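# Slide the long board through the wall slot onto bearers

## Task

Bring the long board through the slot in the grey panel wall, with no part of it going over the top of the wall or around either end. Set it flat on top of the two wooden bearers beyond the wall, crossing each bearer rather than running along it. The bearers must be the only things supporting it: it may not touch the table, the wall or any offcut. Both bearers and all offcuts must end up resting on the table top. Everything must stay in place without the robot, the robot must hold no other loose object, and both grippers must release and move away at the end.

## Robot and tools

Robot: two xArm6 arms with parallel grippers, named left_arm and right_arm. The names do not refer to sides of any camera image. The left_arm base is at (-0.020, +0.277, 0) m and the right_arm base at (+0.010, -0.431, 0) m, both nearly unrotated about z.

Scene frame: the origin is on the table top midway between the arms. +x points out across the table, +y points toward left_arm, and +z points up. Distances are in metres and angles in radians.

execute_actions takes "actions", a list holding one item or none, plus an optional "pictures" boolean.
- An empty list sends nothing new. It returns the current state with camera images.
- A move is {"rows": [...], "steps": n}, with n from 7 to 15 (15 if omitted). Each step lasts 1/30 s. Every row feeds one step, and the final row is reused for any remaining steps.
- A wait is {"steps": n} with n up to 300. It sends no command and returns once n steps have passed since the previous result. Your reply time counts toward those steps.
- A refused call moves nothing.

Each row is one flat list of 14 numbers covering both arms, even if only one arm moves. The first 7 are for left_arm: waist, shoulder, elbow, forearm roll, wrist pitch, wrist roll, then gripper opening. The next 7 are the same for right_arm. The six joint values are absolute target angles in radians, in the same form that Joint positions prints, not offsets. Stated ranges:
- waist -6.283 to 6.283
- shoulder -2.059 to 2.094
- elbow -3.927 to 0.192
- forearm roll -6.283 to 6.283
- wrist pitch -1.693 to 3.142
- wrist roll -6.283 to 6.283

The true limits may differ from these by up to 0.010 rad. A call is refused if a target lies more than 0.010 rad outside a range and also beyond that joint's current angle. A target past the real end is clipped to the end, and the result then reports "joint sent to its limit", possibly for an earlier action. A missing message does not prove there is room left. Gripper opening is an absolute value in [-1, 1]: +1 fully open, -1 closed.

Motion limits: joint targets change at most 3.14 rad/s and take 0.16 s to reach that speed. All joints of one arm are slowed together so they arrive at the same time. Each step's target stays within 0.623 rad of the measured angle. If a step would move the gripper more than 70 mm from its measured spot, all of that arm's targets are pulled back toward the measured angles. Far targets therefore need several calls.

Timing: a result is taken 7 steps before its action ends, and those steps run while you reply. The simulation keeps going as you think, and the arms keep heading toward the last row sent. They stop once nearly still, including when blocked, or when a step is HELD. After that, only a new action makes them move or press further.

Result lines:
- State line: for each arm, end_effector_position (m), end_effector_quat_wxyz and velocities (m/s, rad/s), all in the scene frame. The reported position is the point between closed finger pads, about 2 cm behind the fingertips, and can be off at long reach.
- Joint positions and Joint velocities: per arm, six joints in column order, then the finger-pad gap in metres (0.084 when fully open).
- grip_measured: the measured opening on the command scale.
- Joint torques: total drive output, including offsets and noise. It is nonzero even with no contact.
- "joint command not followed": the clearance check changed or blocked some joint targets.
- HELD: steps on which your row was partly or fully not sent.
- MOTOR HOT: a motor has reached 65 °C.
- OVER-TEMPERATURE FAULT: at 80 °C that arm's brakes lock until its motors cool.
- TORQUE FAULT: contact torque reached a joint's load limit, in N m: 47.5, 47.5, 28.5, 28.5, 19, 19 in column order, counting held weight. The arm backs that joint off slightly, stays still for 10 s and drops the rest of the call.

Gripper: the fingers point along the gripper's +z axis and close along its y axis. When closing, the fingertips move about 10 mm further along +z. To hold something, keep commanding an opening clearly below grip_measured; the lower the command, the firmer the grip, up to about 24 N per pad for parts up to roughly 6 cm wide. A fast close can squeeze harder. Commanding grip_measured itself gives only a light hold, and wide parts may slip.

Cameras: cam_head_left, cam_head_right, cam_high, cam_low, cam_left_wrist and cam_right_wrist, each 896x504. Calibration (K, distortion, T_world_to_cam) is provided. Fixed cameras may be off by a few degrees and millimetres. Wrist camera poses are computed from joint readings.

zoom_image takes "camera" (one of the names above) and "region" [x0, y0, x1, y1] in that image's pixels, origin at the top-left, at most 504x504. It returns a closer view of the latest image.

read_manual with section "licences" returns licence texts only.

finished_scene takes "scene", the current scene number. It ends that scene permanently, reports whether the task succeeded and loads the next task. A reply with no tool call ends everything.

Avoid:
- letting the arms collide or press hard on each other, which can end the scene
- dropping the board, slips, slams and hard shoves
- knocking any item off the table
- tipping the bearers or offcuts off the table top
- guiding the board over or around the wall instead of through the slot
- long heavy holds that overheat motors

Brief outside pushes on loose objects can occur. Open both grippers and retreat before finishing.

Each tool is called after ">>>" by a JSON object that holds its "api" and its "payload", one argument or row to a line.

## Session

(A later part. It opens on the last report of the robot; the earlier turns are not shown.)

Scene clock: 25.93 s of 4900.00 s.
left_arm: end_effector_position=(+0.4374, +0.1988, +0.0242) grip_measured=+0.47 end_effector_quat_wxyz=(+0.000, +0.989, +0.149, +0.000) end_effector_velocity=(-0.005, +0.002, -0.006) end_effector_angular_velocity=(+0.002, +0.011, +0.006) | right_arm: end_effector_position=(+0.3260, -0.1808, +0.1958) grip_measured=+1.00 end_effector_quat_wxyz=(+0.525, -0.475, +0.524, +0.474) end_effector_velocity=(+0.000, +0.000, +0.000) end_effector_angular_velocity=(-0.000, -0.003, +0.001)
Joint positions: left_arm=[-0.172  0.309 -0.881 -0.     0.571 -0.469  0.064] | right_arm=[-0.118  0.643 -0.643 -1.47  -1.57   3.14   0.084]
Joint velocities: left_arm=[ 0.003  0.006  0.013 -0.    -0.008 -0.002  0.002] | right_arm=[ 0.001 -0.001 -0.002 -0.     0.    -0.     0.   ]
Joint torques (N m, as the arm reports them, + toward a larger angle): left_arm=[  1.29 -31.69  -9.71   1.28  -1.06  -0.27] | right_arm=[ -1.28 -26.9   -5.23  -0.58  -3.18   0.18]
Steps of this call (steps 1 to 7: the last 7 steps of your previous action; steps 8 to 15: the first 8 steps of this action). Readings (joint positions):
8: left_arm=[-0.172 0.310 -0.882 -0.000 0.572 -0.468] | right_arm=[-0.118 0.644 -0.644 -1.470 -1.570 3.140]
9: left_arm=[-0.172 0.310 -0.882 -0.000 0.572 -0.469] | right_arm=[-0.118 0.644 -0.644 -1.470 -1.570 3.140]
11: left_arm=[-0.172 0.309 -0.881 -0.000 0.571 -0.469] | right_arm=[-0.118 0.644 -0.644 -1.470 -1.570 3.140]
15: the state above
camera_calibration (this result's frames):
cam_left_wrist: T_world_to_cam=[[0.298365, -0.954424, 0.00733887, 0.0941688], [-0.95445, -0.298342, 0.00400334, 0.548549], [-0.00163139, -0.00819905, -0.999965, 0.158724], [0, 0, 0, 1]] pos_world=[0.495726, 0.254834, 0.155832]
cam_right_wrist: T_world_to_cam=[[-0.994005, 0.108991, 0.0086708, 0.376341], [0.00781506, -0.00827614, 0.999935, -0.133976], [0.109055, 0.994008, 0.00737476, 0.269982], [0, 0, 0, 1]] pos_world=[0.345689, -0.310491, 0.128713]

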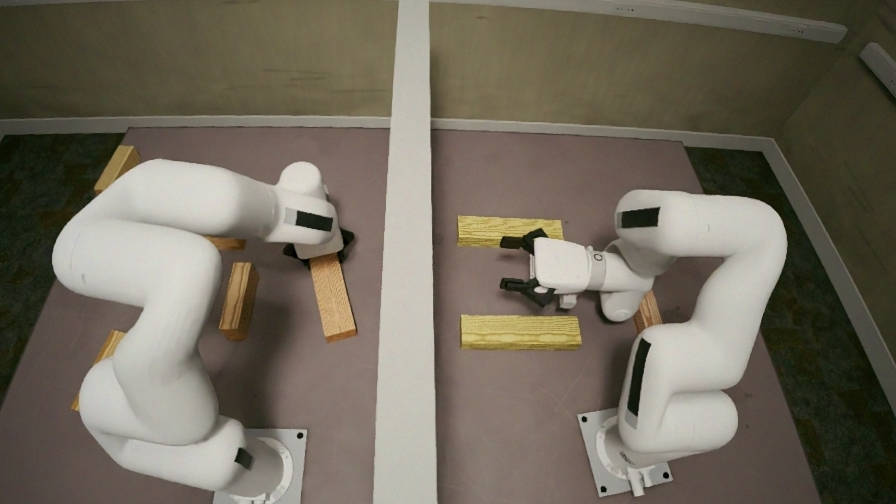

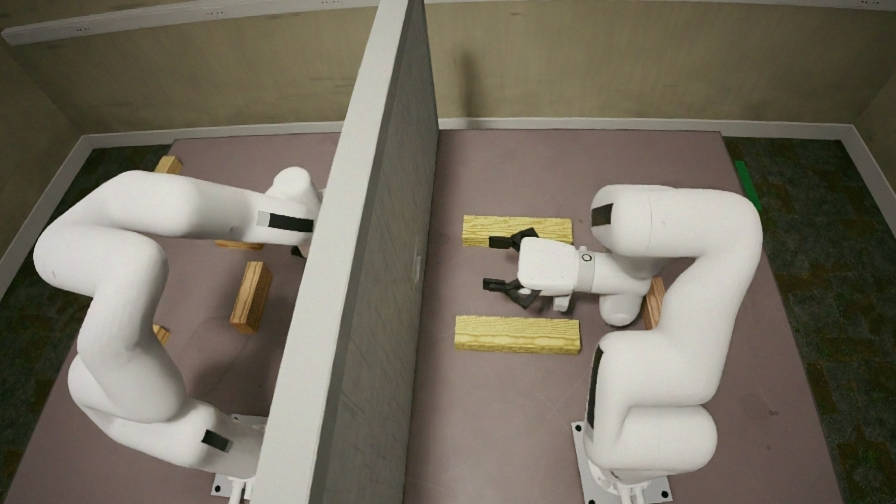

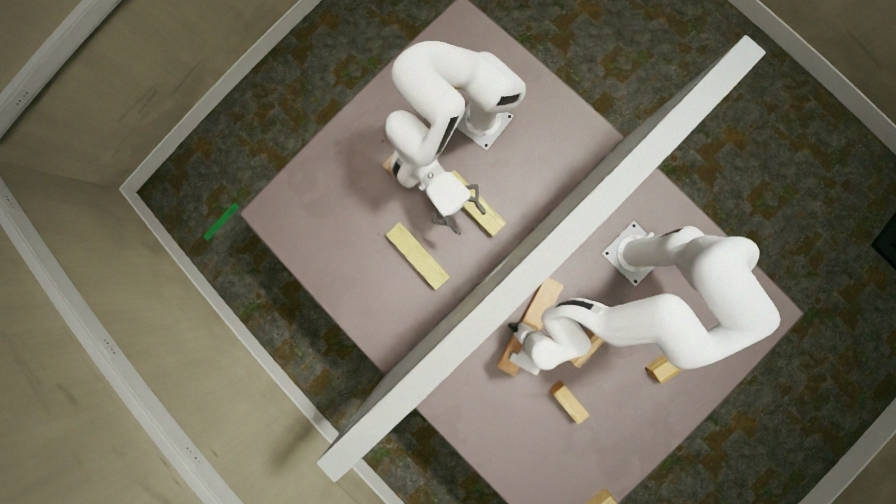

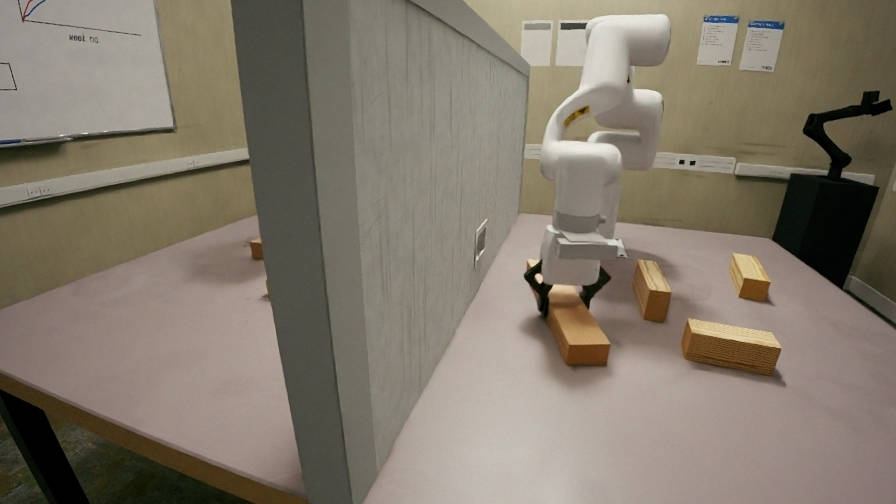

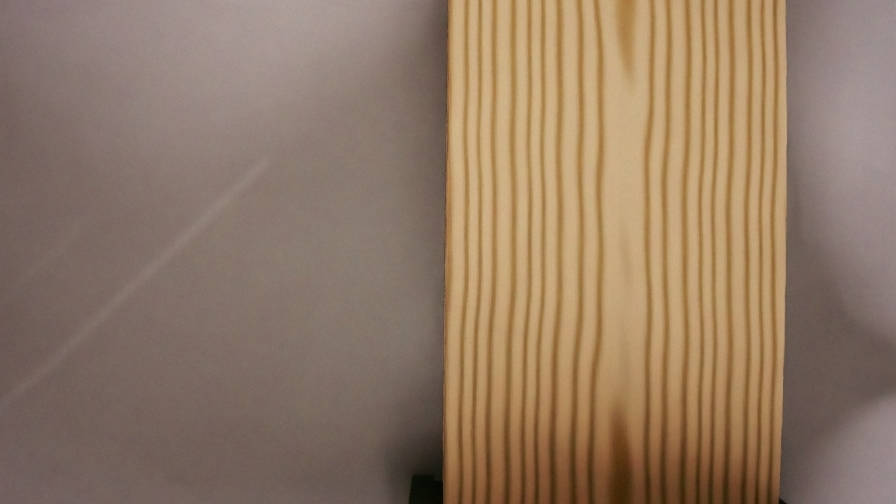

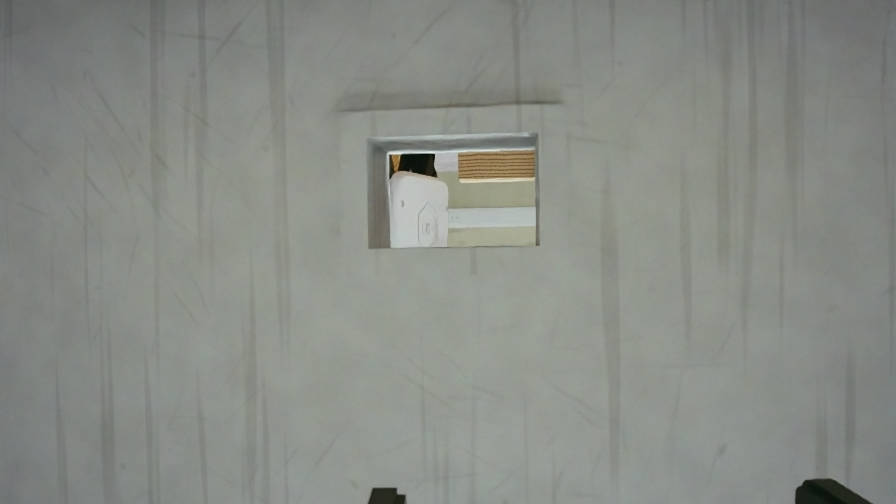

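>>> {"api": "execute_actions", "payload": {
  "actions": [
    {"rows": [[-0.172,0.303,-0.881,0,0.578,-0.469,-1, -0.118,0.6435,-0.6435,-1.47,-1.57,3.14,1],[-0.172,0.295,-0.883,0,0.588,-0.469,-1, -0.118,0.6435,-0.6435,-1.47,-1.57,3.14,1],[-0.172,0.284,-0.886,0,0.602,-0.469,-1, -0.118,0.6435,-0.6435,-1.47,-1.57,3.14,1],[-0.172,0.271,-0.889,0,0.618,-0.469,-1, -0.118,0.6435,-0.6435,-1.47,-1.57,3.14,1],[-0.172,0.256,-0.893,0,0.637,-0.469,-1, -0.118,0.6435,-0.6435,-1.47,-1.57,3.14,1],[-0.172,0.240,-0.896,0,0.656,-0.469,-1, -0.118,0.6435,-0.6435,-1.47,-1.57,3.14,1],[-0.172,0.224,-0.900,0,0.676,-0.469,-1, -0.118,0.6435,-0.6435,-1.47,-1.57,3.14,1],[-0.172,0.208,-0.904,0,0.696,-0.469,-1, -0.118,0.6435,-0.6435,-1.47,-1.57,3.14,1],[-0.172,0.192,-0.908,0,0.716,-0.469,-1, -0.118,0.6435,-0.6435,-1.47,-1.57,3.14,1],[-0.172,0.176,-0.912,0,0.736,-0.469,-1, -0.118,0.6435,-0.6435,-1.47,-1.57,3.14,1],[-0.172,0.160,-0.915,0,0.755,-0.469,-1, -0.118,0.6435,-0.6435,-1.47,-1.57,3.14,1],[-0.172,0.146,-0.919,0,0.773,-0.469,-1, -0.118,0.6435,-0.6435,-1.47,-1.57,3.14,1],[-0.172,0.134,-0.922,0,0.788,-0.469,-1, -0.118,0.6435,-0.6435,-1.47,-1.57,3.14,1],[-0.172,0.125,-0.924,0,0.799,-0.469,-1, -0.118,0.6435,-0.6435,-1.47,-1.57,3.14,1],[-0.172,0.119,-0.925,0,0.806,-0.469,-1, -0.118,0.6435,-0.6435,-1.47,-1.57,3.14,1]], "steps": 15}
  ]
}}

>>> {"api": "execute_actions", "payload": {
  "actions": [
    {"rows": [[-0.168,0.112,-0.917,0,0.805,-0.48,-1, -0.118,0.6435,-0.6435,-1.47,-1.57,3.14,1],[-0.163,0.102,-0.904,0,0.802,-0.50,-1, -0.118,0.6435,-0.6435,-1.47,-1.57,3.14,1],[-0.156,0.089,-0.889,0,0.800,-0.52,-1, -0.118,0.6435,-0.6435,-1.47,-1.57,3.14,1],[-0.147,0.072,-0.869,0,0.797,-0.55,-1, -0.118,0.6435,-0.6435,-1.47,-1.57,3.14,1],[-0.138,0.054,-0.848,0,0.794,-0.58,-1, -0.118,0.6435,-0.6435,-1.47,-1.57,3.14,1],[-0.129,0.037,-0.827,0,0.790,-0.62,-1, -0.118,0.6435,-0.6435,-1.47,-1.57,3.14,1],[-0.120,0.019,-0.806,0,0.787,-0.66,-1, -0.118,0.6435,-0.6435,-1.47,-1.57,3.14,1],[-0.110,0.002,-0.786,0,0.784,-0.70,-1, -0.118,0.6435,-0.6435,-1.47,-1.57,3.14,1],[-0.101,-0.015,-0.765,0,0.780,-0.74,-1, -0.118,0.6435,-0.6435,-1.47,-1.57,3.14,1],[-0.092,-0.033,-0.745,0,0.778,-0.78,-1, -0.118,0.6435,-0.6435,-1.47,-1.57,3.14,1],[-0.083,-0.050,-0.724,0,0.774,-0.82,-1, -0.118,0.6435,-0.6435,-1.47,-1.57,3.14,1],[-0.074,-0.067,-0.703,0,0.770,-0.87,-1, -0.118,0.6435,-0.6435,-1.47,-1.57,3.14,1],[-0.067,-0.080,-0.688,0,0.768,-0.92,-1, -0.118,0.6435,-0.6435,-1.47,-1.57,3.14,1],[-0.061,-0.091,-0.675,0,0.766,-0.97,-1, -0.118,0.6435,-0.6435,-1.47,-1.57,3.14,1],[-0.058,-0.098,-0.667,0,0.765,-1.02,-1, -0.118,0.6435,-0.6435,-1.47,-1.57,3.14,1]], "steps": 15}
  ]
}}

>>> {"api": "execute_actions", "payload": {
  "actions": [
    {"rows": [[-0.058,-0.098,-0.667,0,0.765,-1.07,-1, -0.118,0.6435,-0.6435,-1.47,-1.57,3.14,1],[-0.058,-0.098,-0.667,0,0.765,-1.12,-1, -0.118,0.6435,-0.6435,-1.47,-1.57,3.14,1],[-0.058,-0.098,-0.667,0,0.765,-1.17,-1, -0.118,0.6435,-0.6435,-1.47,-1.57,3.14,1],[-0.058,-0.098,-0.667,0,0.765,-1.22,-1, -0.118,0.6435,-0.6435,-1.47,-1.57,3.14,1],[-0.058,-0.098,-0.667,0,0.765,-1.27,-1, -0.118,0.6435,-0.6435,-1.47,-1.57,3.14,1],[-0.058,-0.098,-0.667,0,0.765,-1.32,-1, -0.118,0.6435,-0.6435,-1.47,-1.57,3.14,1],[-0.058,-0.098,-0.667,0,0.765,-1.37,-1, -0.118,0.6435,-0.6435,-1.47,-1.57,3.14,1],[-0.058,-0.098,-0.667,0,0.765,-1.42,-1, -0.118,0.6435,-0.6435,-1.47,-1.57,3.14,1],[-0.058,-0.098,-0.667,0,0.765,-1.465,-1, -0.118,0.6435,-0.6435,-1.47,-1.57,3.14,1],[-0.058,-0.098,-0.667,0,0.765,-1.505,-1, -0.118,0.6435,-0.6435,-1.47,-1.57,3.14,1],[-0.058,-0.098,-0.667,0,0.765,-1.54,-1, -0.118,0.6435,-0.6435,-1.47,-1.57,3.14,1],[-0.058,-0.098,-0.667,0,0.765,-1.57,-1, -0.118,0.6435,-0.6435,-1.47,-1.57,3.14,1],[-0.058,-0.098,-0.667,0,0.765,-1.595,-1, -0.118,0.6435,-0.6435,-1.47,-1.57,3.14,1],[-0.058,-0.098,-0.667,0,0.765,-1.615,-1, -0.118,0.6435,-0.6435,-1.47,-1.57,3.14,1],[-0.058,-0.098,-0.667,0,0.765,-1.627,-1, -0.118,0.6435,-0.6435,-1.47,-1.57,3.14,1]], "steps": 15}
  ]
}}

>>> {"api": "execute_actions", "payload": {
  "actions": [
    {"steps": 16}
  ],
  "pictures": true
}}

Scene clock: 28.40 s of 4900.00 s.
left_arm: end_effector_position=(+0.4365, +0.1989, +0.0430) grip_measured=+0.47 end_effector_quat_wxyz=(-0.001, +0.989, +0.149, -0.003) end_effector_velocity=(+0.035, -0.006, +0.196) end_effector_angular_velocity=(-0.012, -0.069, +0.002) | right_arm: end_effector_position=(+0.3260, -0.1808, +0.1958) grip_measured=+1.00 end_effector_quat_wxyz=(+0.525, -0.475, +0.524, +0.474) end_effector_velocity=(-0.000, +0.000, -0.000) end_effector_angular_velocity=(-0.000, +0.001, +0.000)
Joint positions: left_arm=[-0.172  0.264 -0.888  0.     0.63  -0.469  0.064] | right_arm=[-0.118  0.644 -0.644 -1.47  -1.57   3.14   0.084]
Joint velocities: left_arm=[ 0.001 -0.407 -0.126 -0.001  0.463 -0.001  0.   ] | right_arm=[ 0.    -0.001  0.002  0.     0.    -0.     0.   ]
Joint torques (N m, as the arm reports them, + toward a larger angle): left_arm=[  1.26 -35.79 -12.01   1.12  -1.47  -0.28] | right_arm=[ -1.35 -26.71  -5.2   -0.6   -3.12   0.28]
Steps of this call (steps 1 to 7: the last 7 steps of your previous action; steps 8 to 15: the robot went on to your last target; steps 16 to 66: nothing new was sent; steps 67 to 74: the first 8 steps of this action). Readings (joint positions):
67: left_arm=[-0.172 0.309 -0.880 0.000 0.571 -0.469] | right_arm=[-0.118 0.643 -0.644 -1.470 -1.570 3.140]
68: left_arm=[-0.172 0.308 -0.880 0.000 0.573 -0.469] | right_arm=[-0.118 0.644 -0.643 -1.470 -1.570 3.140]
70: left_arm=[-0.172 0.302 -0.879 0.000 0.583 -0.469] | right_arm=[-0.118 0.643 -0.643 -1.470 -1.570 3.140]
74: the state above

Scene clock: 28.90 s of 4900.00 s.
left_arm: end_effector_position=(+0.4219, +0.2140, +0.1103) grip_measured=+0.47 end_effector_quat_wxyz=(-0.000, +0.978, +0.209, -0.001) end_effector_velocity=(-0.127, +0.119, +0.004) end_effector_angular_velocity=(+0.006, +0.029, +1.047) | right_arm: end_effector_position=(+0.3260, -0.1808, +0.1958) grip_measured=+1.00 end_effector_quat_wxyz=(+0.525, -0.475, +0.524, +0.474) end_effector_velocity=(+0.000, -0.000, -0.000) end_effector_angular_velocity=(+0.000, +0.001, -0.000)
Joint positions: left_arm=[-0.144  0.068 -0.86   0.     0.794 -0.564  0.064] | right_arm=[-0.118  0.644 -0.644 -1.47  -1.57   3.14   0.084]
Joint velocities: left_arm=[ 0.224 -0.428  0.511  0.    -0.054 -0.823  0.   ] | right_arm=[-0. -0.  0.  0. -0.  0. -0.]
Joint torques (N m, as the arm reports them, + toward a larger angle): left_arm=[  1.92 -31.29 -12.32   1.18  -1.31  -0.51] | right_arm=[ -1.44 -26.71  -5.29  -0.74  -3.23   0.27]
Steps of this call (steps 1 to 7: the last 7 steps of your previous action; steps 8 to 15: the first 8 steps of this action). Readings (joint positions):
8: left_arm=[-0.172 0.146 -0.920 0.000 0.771 -0.469] | right_arm=[-0.118 0.643 -0.644 -1.470 -1.570 3.140]
9: left_arm=[-0.172 0.135 -0.921 -0.000 0.782 -0.471] | right_arm=[-0.118 0.644 -0.643 -1.470 -1.570 3.140]
11: left_arm=[-0.167 0.115 -0.914 -0.000 0.794 -0.486] | right_arm=[-0.118 0.643 -0.643 -1.470 -1.570 3.140]
15: the state above

Scene clock: 29.40 s of 4900.00 s.
left_arm: end_effector_position=(+0.3745, +0.2548, +0.1105) grip_measured=+0.47 end_effector_quat_wxyz=(+0.000, +0.842, +0.539, +0.000) end_effector_velocity=(-0.004, +0.004, +0.002) end_effector_angular_velocity=(-0.001, -0.011, +1.489) | right_arm: end_effector_position=(+0.3260, -0.1808, +0.1958) grip_measured=+1.00 end_effector_quat_wxyz=(+0.525, -0.475, +0.524, +0.474) end_effector_velocity=(-0.000, +0.000, +0.000) end_effector_angular_velocity=(-0.000, -0.001, +0.000)
Joint positions: left_arm=[-0.059 -0.096 -0.67  -0.     0.765 -1.196  0.064] | right_arm=[-0.118  0.644 -0.643 -1.47  -1.57   3.14   0.084]
Joint velocities: left_arm=[ 0.01  -0.026  0.024 -0.    -0.009 -1.479  0.   ] | right_arm=[ 0.    -0.001  0.     0.     0.    -0.001 -0.   ]
Joint torques (N m, as the arm reports them, + toward a larger angle): left_arm=[  0.5  -24.24 -12.42   1.04  -1.43  -0.28] | right_arm=[ -1.34 -26.66  -5.27  -0.67  -3.25   0.21]
Steps of this call (steps 1 to 7: the last 7 steps of your previous action; steps 8 to 15: the first 8 steps of this action). Readings (joint positions):
8: left_arm=[-0.079 -0.057 -0.714 0.000 0.773 -0.860] | right_arm=[-0.118 0.644 -0.644 -1.470 -1.570 3.140]
9: left_arm=[-0.072 -0.069 -0.700 0.000 0.771 -0.906] | right_arm=[-0.118 0.643 -0.643 -1.470 -1.570 3.140]
11: left_arm=[-0.064 -0.085 -0.681 0.000 0.768 -1.000] | right_arm=[-0.118 0.644 -0.643 -1.470 -1.570 3.140]
15: the state above

Scene clock: 29.93 s of 4900.00 s.
left_arm: end_effector_position=(+0.3738, +0.2552, +0.1105) grip_measured=+0.47 end_effector_quat_wxyz=(-0.000, +0.708, +0.706, -0.000) end_effector_velocity=(-0.000, +0.000, +0.000) end_effector_angular_velocity=(-0.000, +0.000, +0.026) | right_arm: end_effector_position=(+0.3260, -0.1808, +0.1958) grip_measured=+1.00 end_effector_quat_wxyz=(+0.525, -0.475, +0.524, +0.474) end_effector_velocity=(+0.000, -0.000, +0.000) end_effector_angular_velocity=(+0.000, -0.001, -0.000)
Joint positions: left_arm=[-0.058 -0.098 -0.667  0.     0.765 -1.625  0.064] | right_arm=[-0.118  0.644 -0.644 -1.47  -1.57   3.14   0.084]
Joint velocities: left_arm=[ 0.    -0.001  0.    -0.     0.001 -0.026  0.   ] | right_arm=[-0.     0.    -0.001 -0.    -0.     0.    -0.   ]
Joint torques (N m, as the arm reports them, + toward a larger angle): left_arm=[  1.05 -24.84 -12.39   1.24  -1.46  -0.26] | right_arm=[ -1.39 -26.67  -5.34  -0.57  -3.17   0.21]
Kept back: nothing.
Steps of this call (steps 1 to 7: the last 7 steps of your previous action; steps 8 to 16: the robot went on to your last target). Readings (joint positions):
1: left_arm=[-0.059 -0.097 -0.669 -0.000 0.765 -1.245] | right_arm=[-0.118 0.643 -0.643 -1.470 -1.570 3.140]
2: left_arm=[-0.059 -0.097 -0.669 -0.000 0.765 -1.295] | right_arm=[-0.118 0.644 -0.644 -1.470 -1.570 3.140]
4: left_arm=[-0.059 -0.097 -0.668 -0.000 0.765 -1.391] | right_arm=[-0.118 0.643 -0.643 -1.470 -1.570 3.140]
8: left_arm=[-0.058 -0.098 -0.667 -0.000 0.765 -1.549] | right_arm=[-0.118 0.644 -0.644 -1.470 -1.570 3.140]
16: the state above
camera_calibration (this result's frames):
cam_left_wrist: T_world_to_cam=[[0.999974, 0.00202608, 0.0069391, -0.339967], [0.00199451, -0.999988, 0.0045542, 0.32587], [0.00694824, -0.00454024, -0.999966, 0.241249], [0, 0, 0, 1]] pos_world=[0.337632, 0.32765, 0.242115]
cam_right_wrist: T_world_to_cam=[[-0.994005, 0.108991, 0.00867095, 0.376341], [0.00781522, -0.00827621, 0.999935, -0.133976], [0.109055, 0.994008, 0.00737481, 0.269982], [0, 0, 0, 1]] pos_world=[0.345688, -0.310491, 0.128713]

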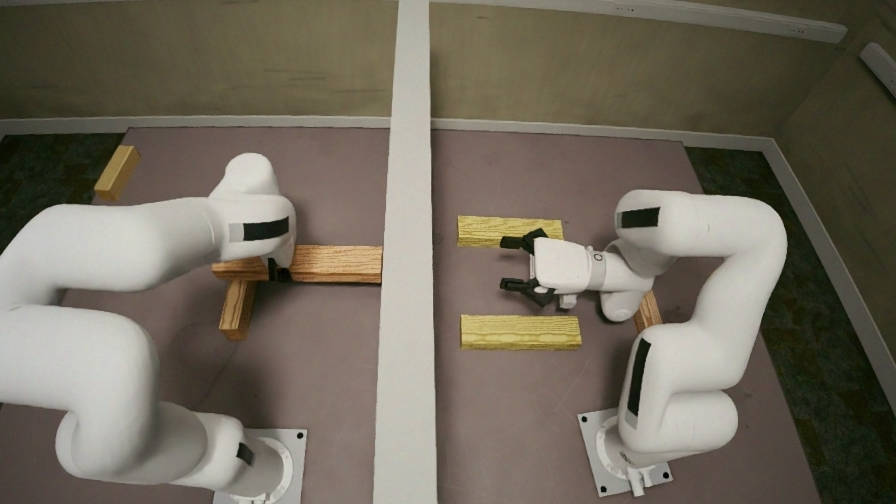

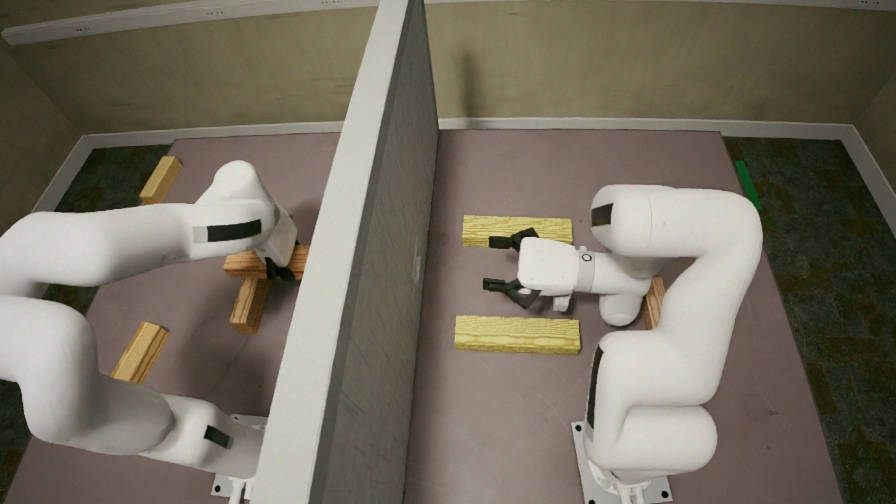

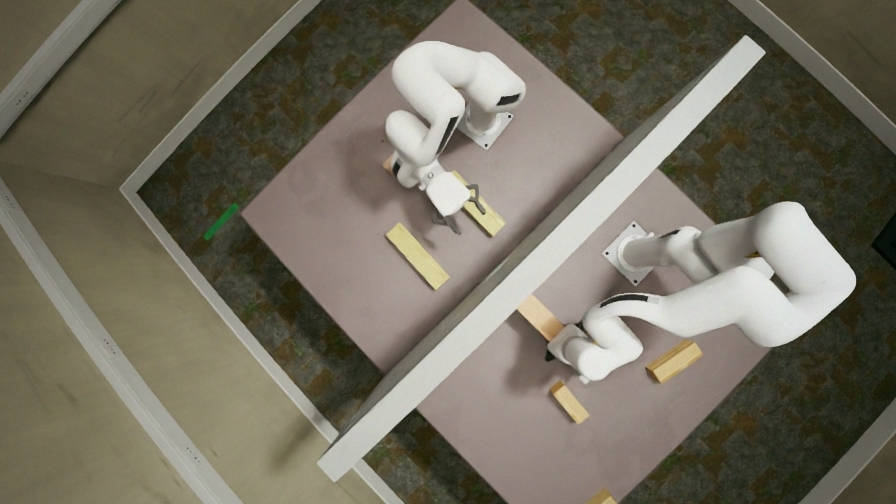

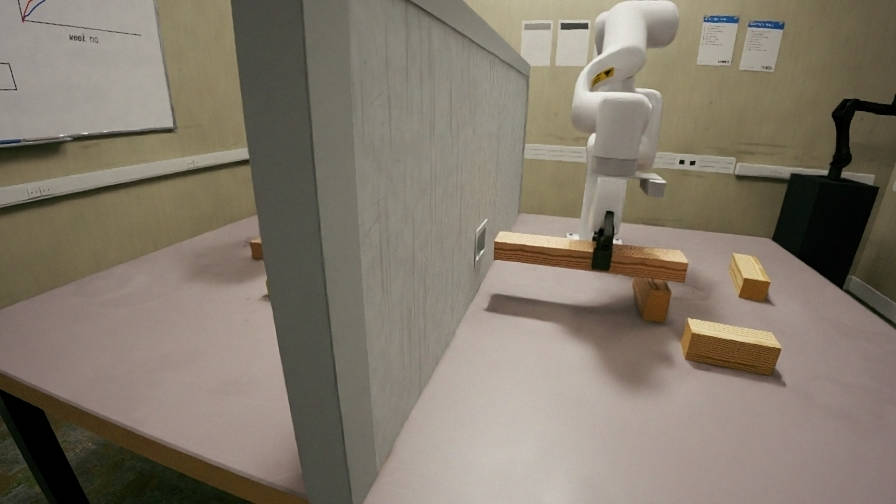

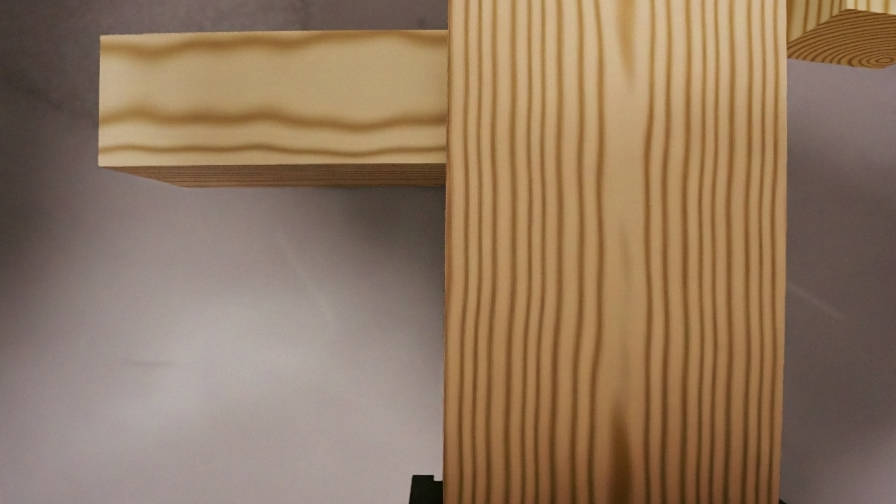

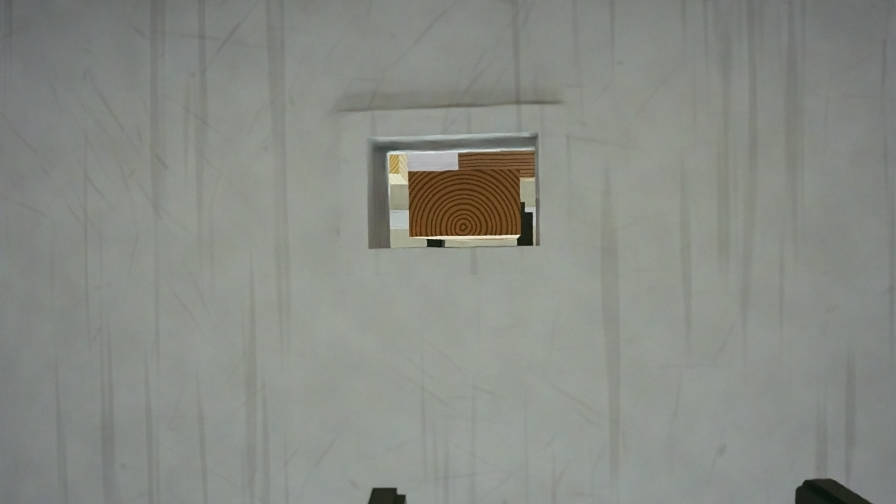

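>>> {"api": "zoom_image", "payload": {
  "camera": "cam_right_wrist",
  "region": [350, 120, 560, 260]
}}

Region (350, 120, 560, 260) of cam_right_wrist's 896x504 image, scaled by 2.400, with more detail than that image has.

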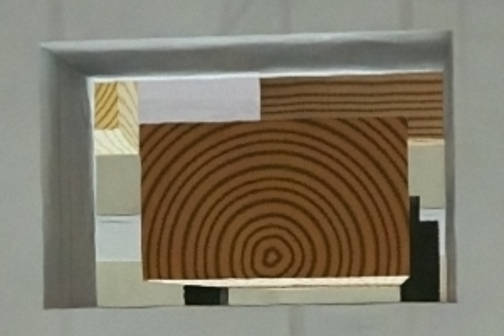

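>>> {"api": "execute_actions", "payload": {
  "actions": [
    {"rows": [[-0.066,-0.099,-0.666,0,0.765,-1.635,-1, -0.118,0.6435,-0.6435,-1.47,-1.57,3.14,1],[-0.076,-0.099,-0.666,0,0.765,-1.645,-1, -0.118,0.6435,-0.6435,-1.47,-1.57,3.14,1],[-0.088,-0.098,-0.667,0,0.765,-1.657,-1, -0.118,0.6435,-0.6435,-1.47,-1.57,3.14,1],[-0.100,-0.097,-0.668,0,0.765,-1.669,-1, -0.118,0.6435,-0.6435,-1.47,-1.57,3.14,1],[-0.112,-0.095,-0.670,0,0.765,-1.681,-1, -0.118,0.6435,-0.6435,-1.47,-1.57,3.14,1],[-0.124,-0.093,-0.672,0,0.7655,-1.693,-1, -0.118,0.6435,-0.6435,-1.47,-1.57,3.14,1],[-0.1336,-0.0918,-0.6738,0,0.7656,-1.7024,-1, -0.118,0.6435,-0.6435,-1.47,-1.57,3.14,1]], "steps": 15}
  ]
}}

>>> {"api": "execute_actions", "payload": {
  "actions": [
    {"steps": 10}
  ],
  "pictures": true
}}

>>> {"api": "zoom_image", "payload": {
  "camera": "cam_right_wrist",
  "region": [350, 120, 560, 260]
}}

Scene clock: 31.33 s of 4900.00 s.
left_arm: end_effector_position=(+0.3730, +0.2363, +0.1104) grip_measured=+0.47 end_effector_quat_wxyz=(-0.000, +0.707, +0.707, -0.000) end_effector_velocity=(-0.001, -0.126, -0.000) end_effector_angular_velocity=(-0.000, +0.000, -0.020) | right_arm: end_effector_position=(+0.3260, -0.1808, +0.1958) grip_measured=+1.00 end_effector_quat_wxyz=(+0.525, -0.475, +0.524, +0.474) end_effector_velocity=(+0.000, -0.000, +0.000) end_effector_angular_velocity=(-0.000, -0.001, -0.001)
Joint positions: left_arm=[-0.106 -0.095 -0.67  -0.     0.765 -1.675  0.064] | right_arm=[-0.118  0.644 -0.644 -1.47  -1.57   3.14   0.084]
Joint velocities: left_arm=[-0.317  0.04  -0.042 -0.001  0.002 -0.297  0.   ] | right_arm=[-0.001 -0.001  0.001  0.     0.    -0.    -0.   ]
Joint torques (N m, as the arm reports them, + toward a larger angle): left_arm=[  2.09 -24.73 -12.25   1.21  -1.42   0.01] | right_arm=[ -1.28 -26.6   -5.15  -0.62  -3.21   0.17]
Steps of this call (steps 1 to 15: the robot went on to your last target; steps 16 to 34: nothing new was sent; steps 35 to 42: the first 8 steps of this action). Readings (joint positions):
35: left_arm=[-0.058 -0.098 -0.667 0.000 0.765 -1.627] | right_arm=[-0.118 0.643 -0.643 -1.470 -1.570 3.140]
36: left_arm=[-0.059 -0.098 -0.667 0.000 0.765 -1.629] | right_arm=[-0.118 0.644 -0.643 -1.470 -1.570 3.140]
38: left_arm=[-0.068 -0.098 -0.667 0.000 0.765 -1.638] | right_arm=[-0.118 0.644 -0.643 -1.470 -1.570 3.140]
42: the state above

Scene clock: 31.67 s of 4900.00 s.
left_arm: end_effector_position=(+0.3729, +0.2255, +0.1105) grip_measured=+0.47 end_effector_quat_wxyz=(-0.000, +0.707, +0.707, -0.000) end_effector_velocity=(-0.000, -0.001, +0.000) end_effector_angular_velocity=(-0.000, +0.001, +0.002) | right_arm: end_effector_position=(+0.3260, -0.1808, +0.1958) grip_measured=+1.00 end_effector_quat_wxyz=(+0.525, -0.475, +0.524, +0.474) end_effector_velocity=(-0.001, +0.000, -0.001) end_effector_angular_velocity=(-0.000, +0.001, +0.000)
Joint positions: left_arm=[-0.133 -0.092 -0.674  0.     0.766 -1.702  0.064] | right_arm=[-0.118  0.644 -0.644 -1.47  -1.57   3.14   0.084]
Joint velocities: left_arm=[-0.003 -0.    -0.001 -0.     0.002 -0.004  0.   ] | right_arm=[ 0.     0.001  0.002 -0.     0.    -0.002 -0.   ]
Joint torques (N m, as the arm reports them, + toward a larger angle): left_arm=[  1.14 -24.76 -12.36   1.09  -1.38  -0.29] | right_arm=[ -1.34 -26.63  -5.32  -0.68  -3.22   0.22]
Kept back: nothing.
Steps of this call (steps 1 to 7: the last 7 steps of your previous action; steps 8 to 10: the robot went on to your last target). Readings (joint positions):
1: left_arm=[-0.116 -0.094 -0.671 -0.000 0.765 -1.684] | right_arm=[-0.118 0.644 -0.644 -1.470 -1.570 3.140]
2: left_arm=[-0.123 -0.093 -0.672 -0.000 0.765 -1.690] | right_arm=[-0.118 0.644 -0.644 -1.470 -1.570 3.140]
4: left_arm=[-0.130 -0.092 -0.673 -0.000 0.765 -1.698] | right_arm=[-0.118 0.643 -0.643 -1.470 -1.570 3.140]
8: left_arm=[-0.133 -0.092 -0.674 0.000 0.766 -1.702] | right_arm=[-0.118 0.644 -0.643 -1.470 -1.570 3.140]
10: the state above
camera_calibration (this result's frames):
cam_left_wrist: T_world_to_cam=[[0.999967, 0.00423685, 0.00694367, -0.339488], [0.00420532, -0.999981, 0.00454885, 0.295366], [0.00696281, -0.0045195, -0.999966, 0.241126], [0, 0, 0, 1]] pos_world=[0.336556, 0.297888, 0.242131]
cam_right_wrist: T_world_to_cam=[[-0.994005, 0.108991, 0.00867094, 0.376341], [0.00781519, -0.00827627, 0.999935, -0.133976], [0.109055, 0.994008, 0.00737487, 0.269982], [0, 0, 0, 1]] pos_world=[0.345689, -0.310491, 0.128713]

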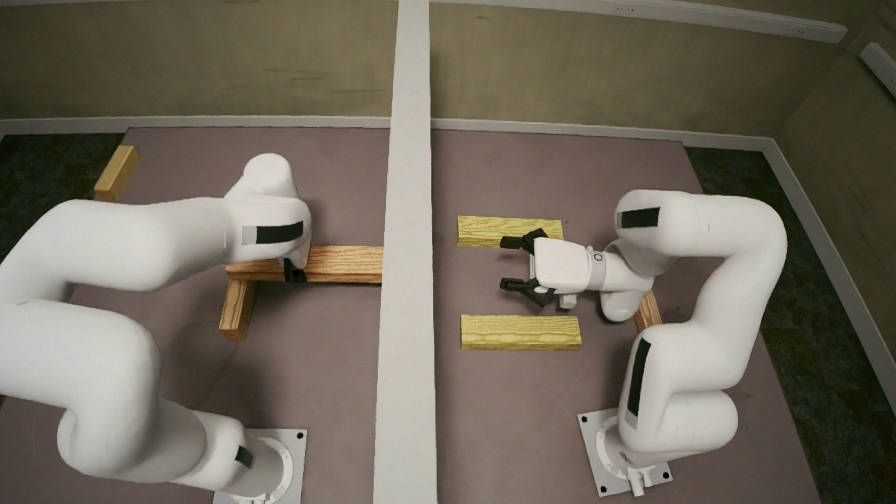

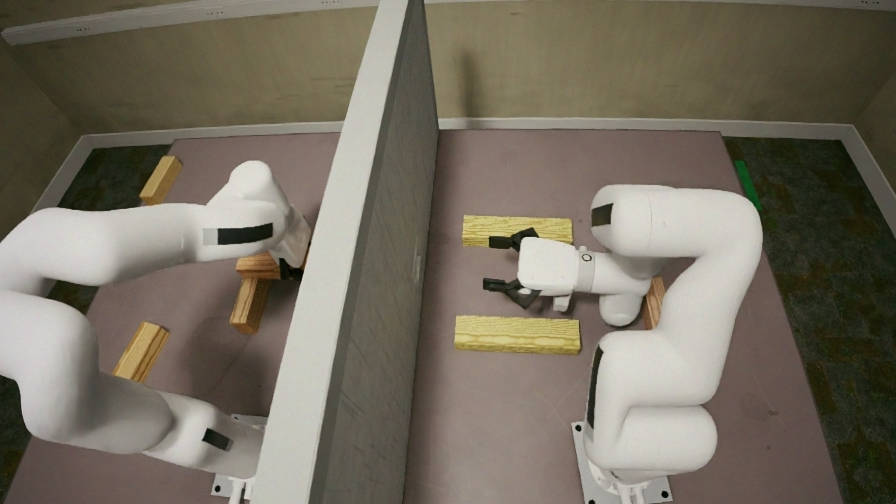

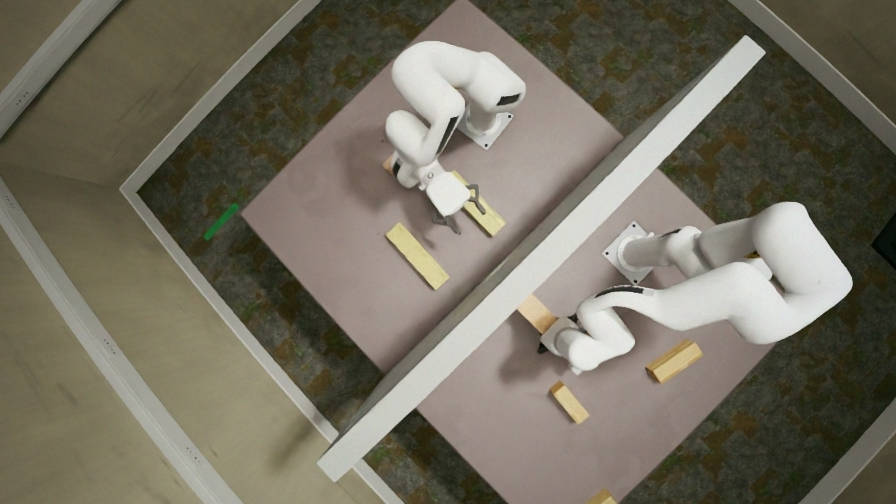

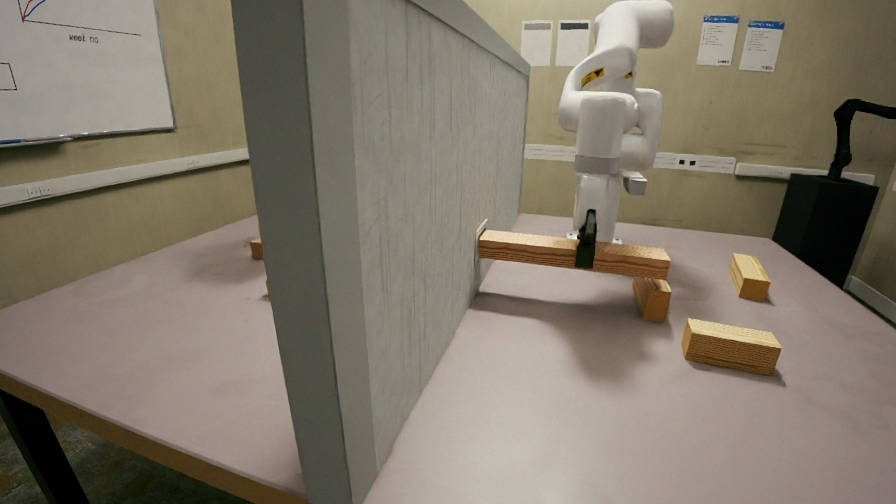

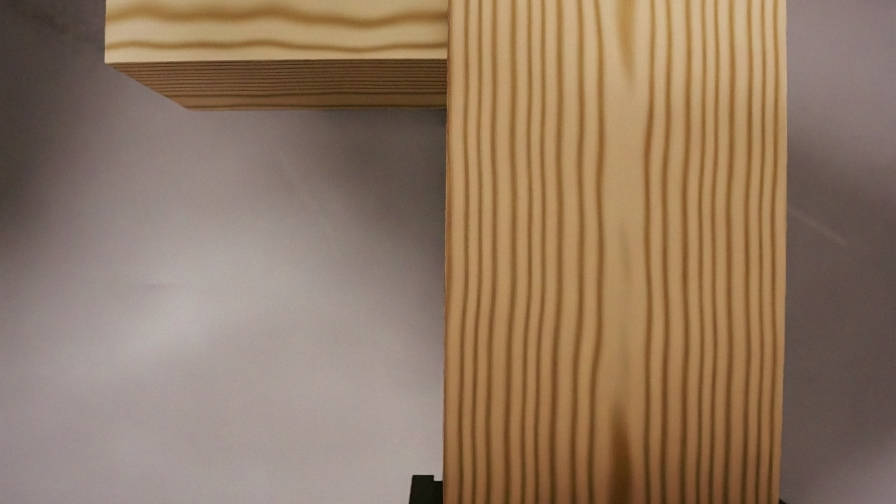

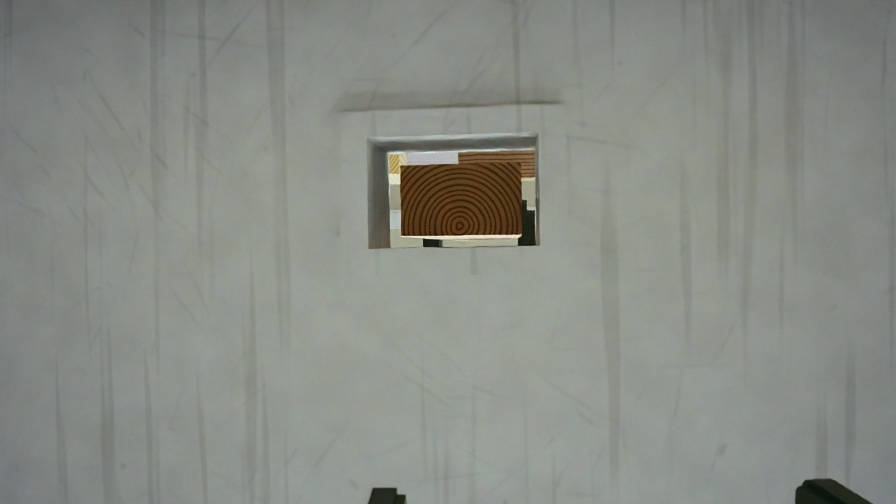

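Region (350, 120, 560, 260) of cam_right_wrist's 896x504 image, scaled by 2.400, with more detail than that image has.

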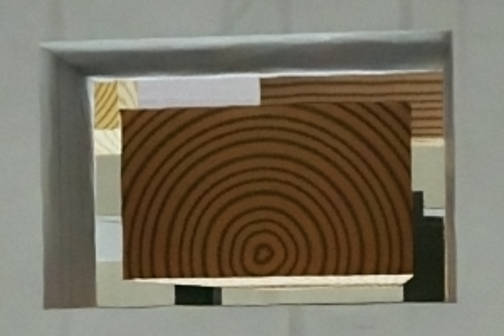

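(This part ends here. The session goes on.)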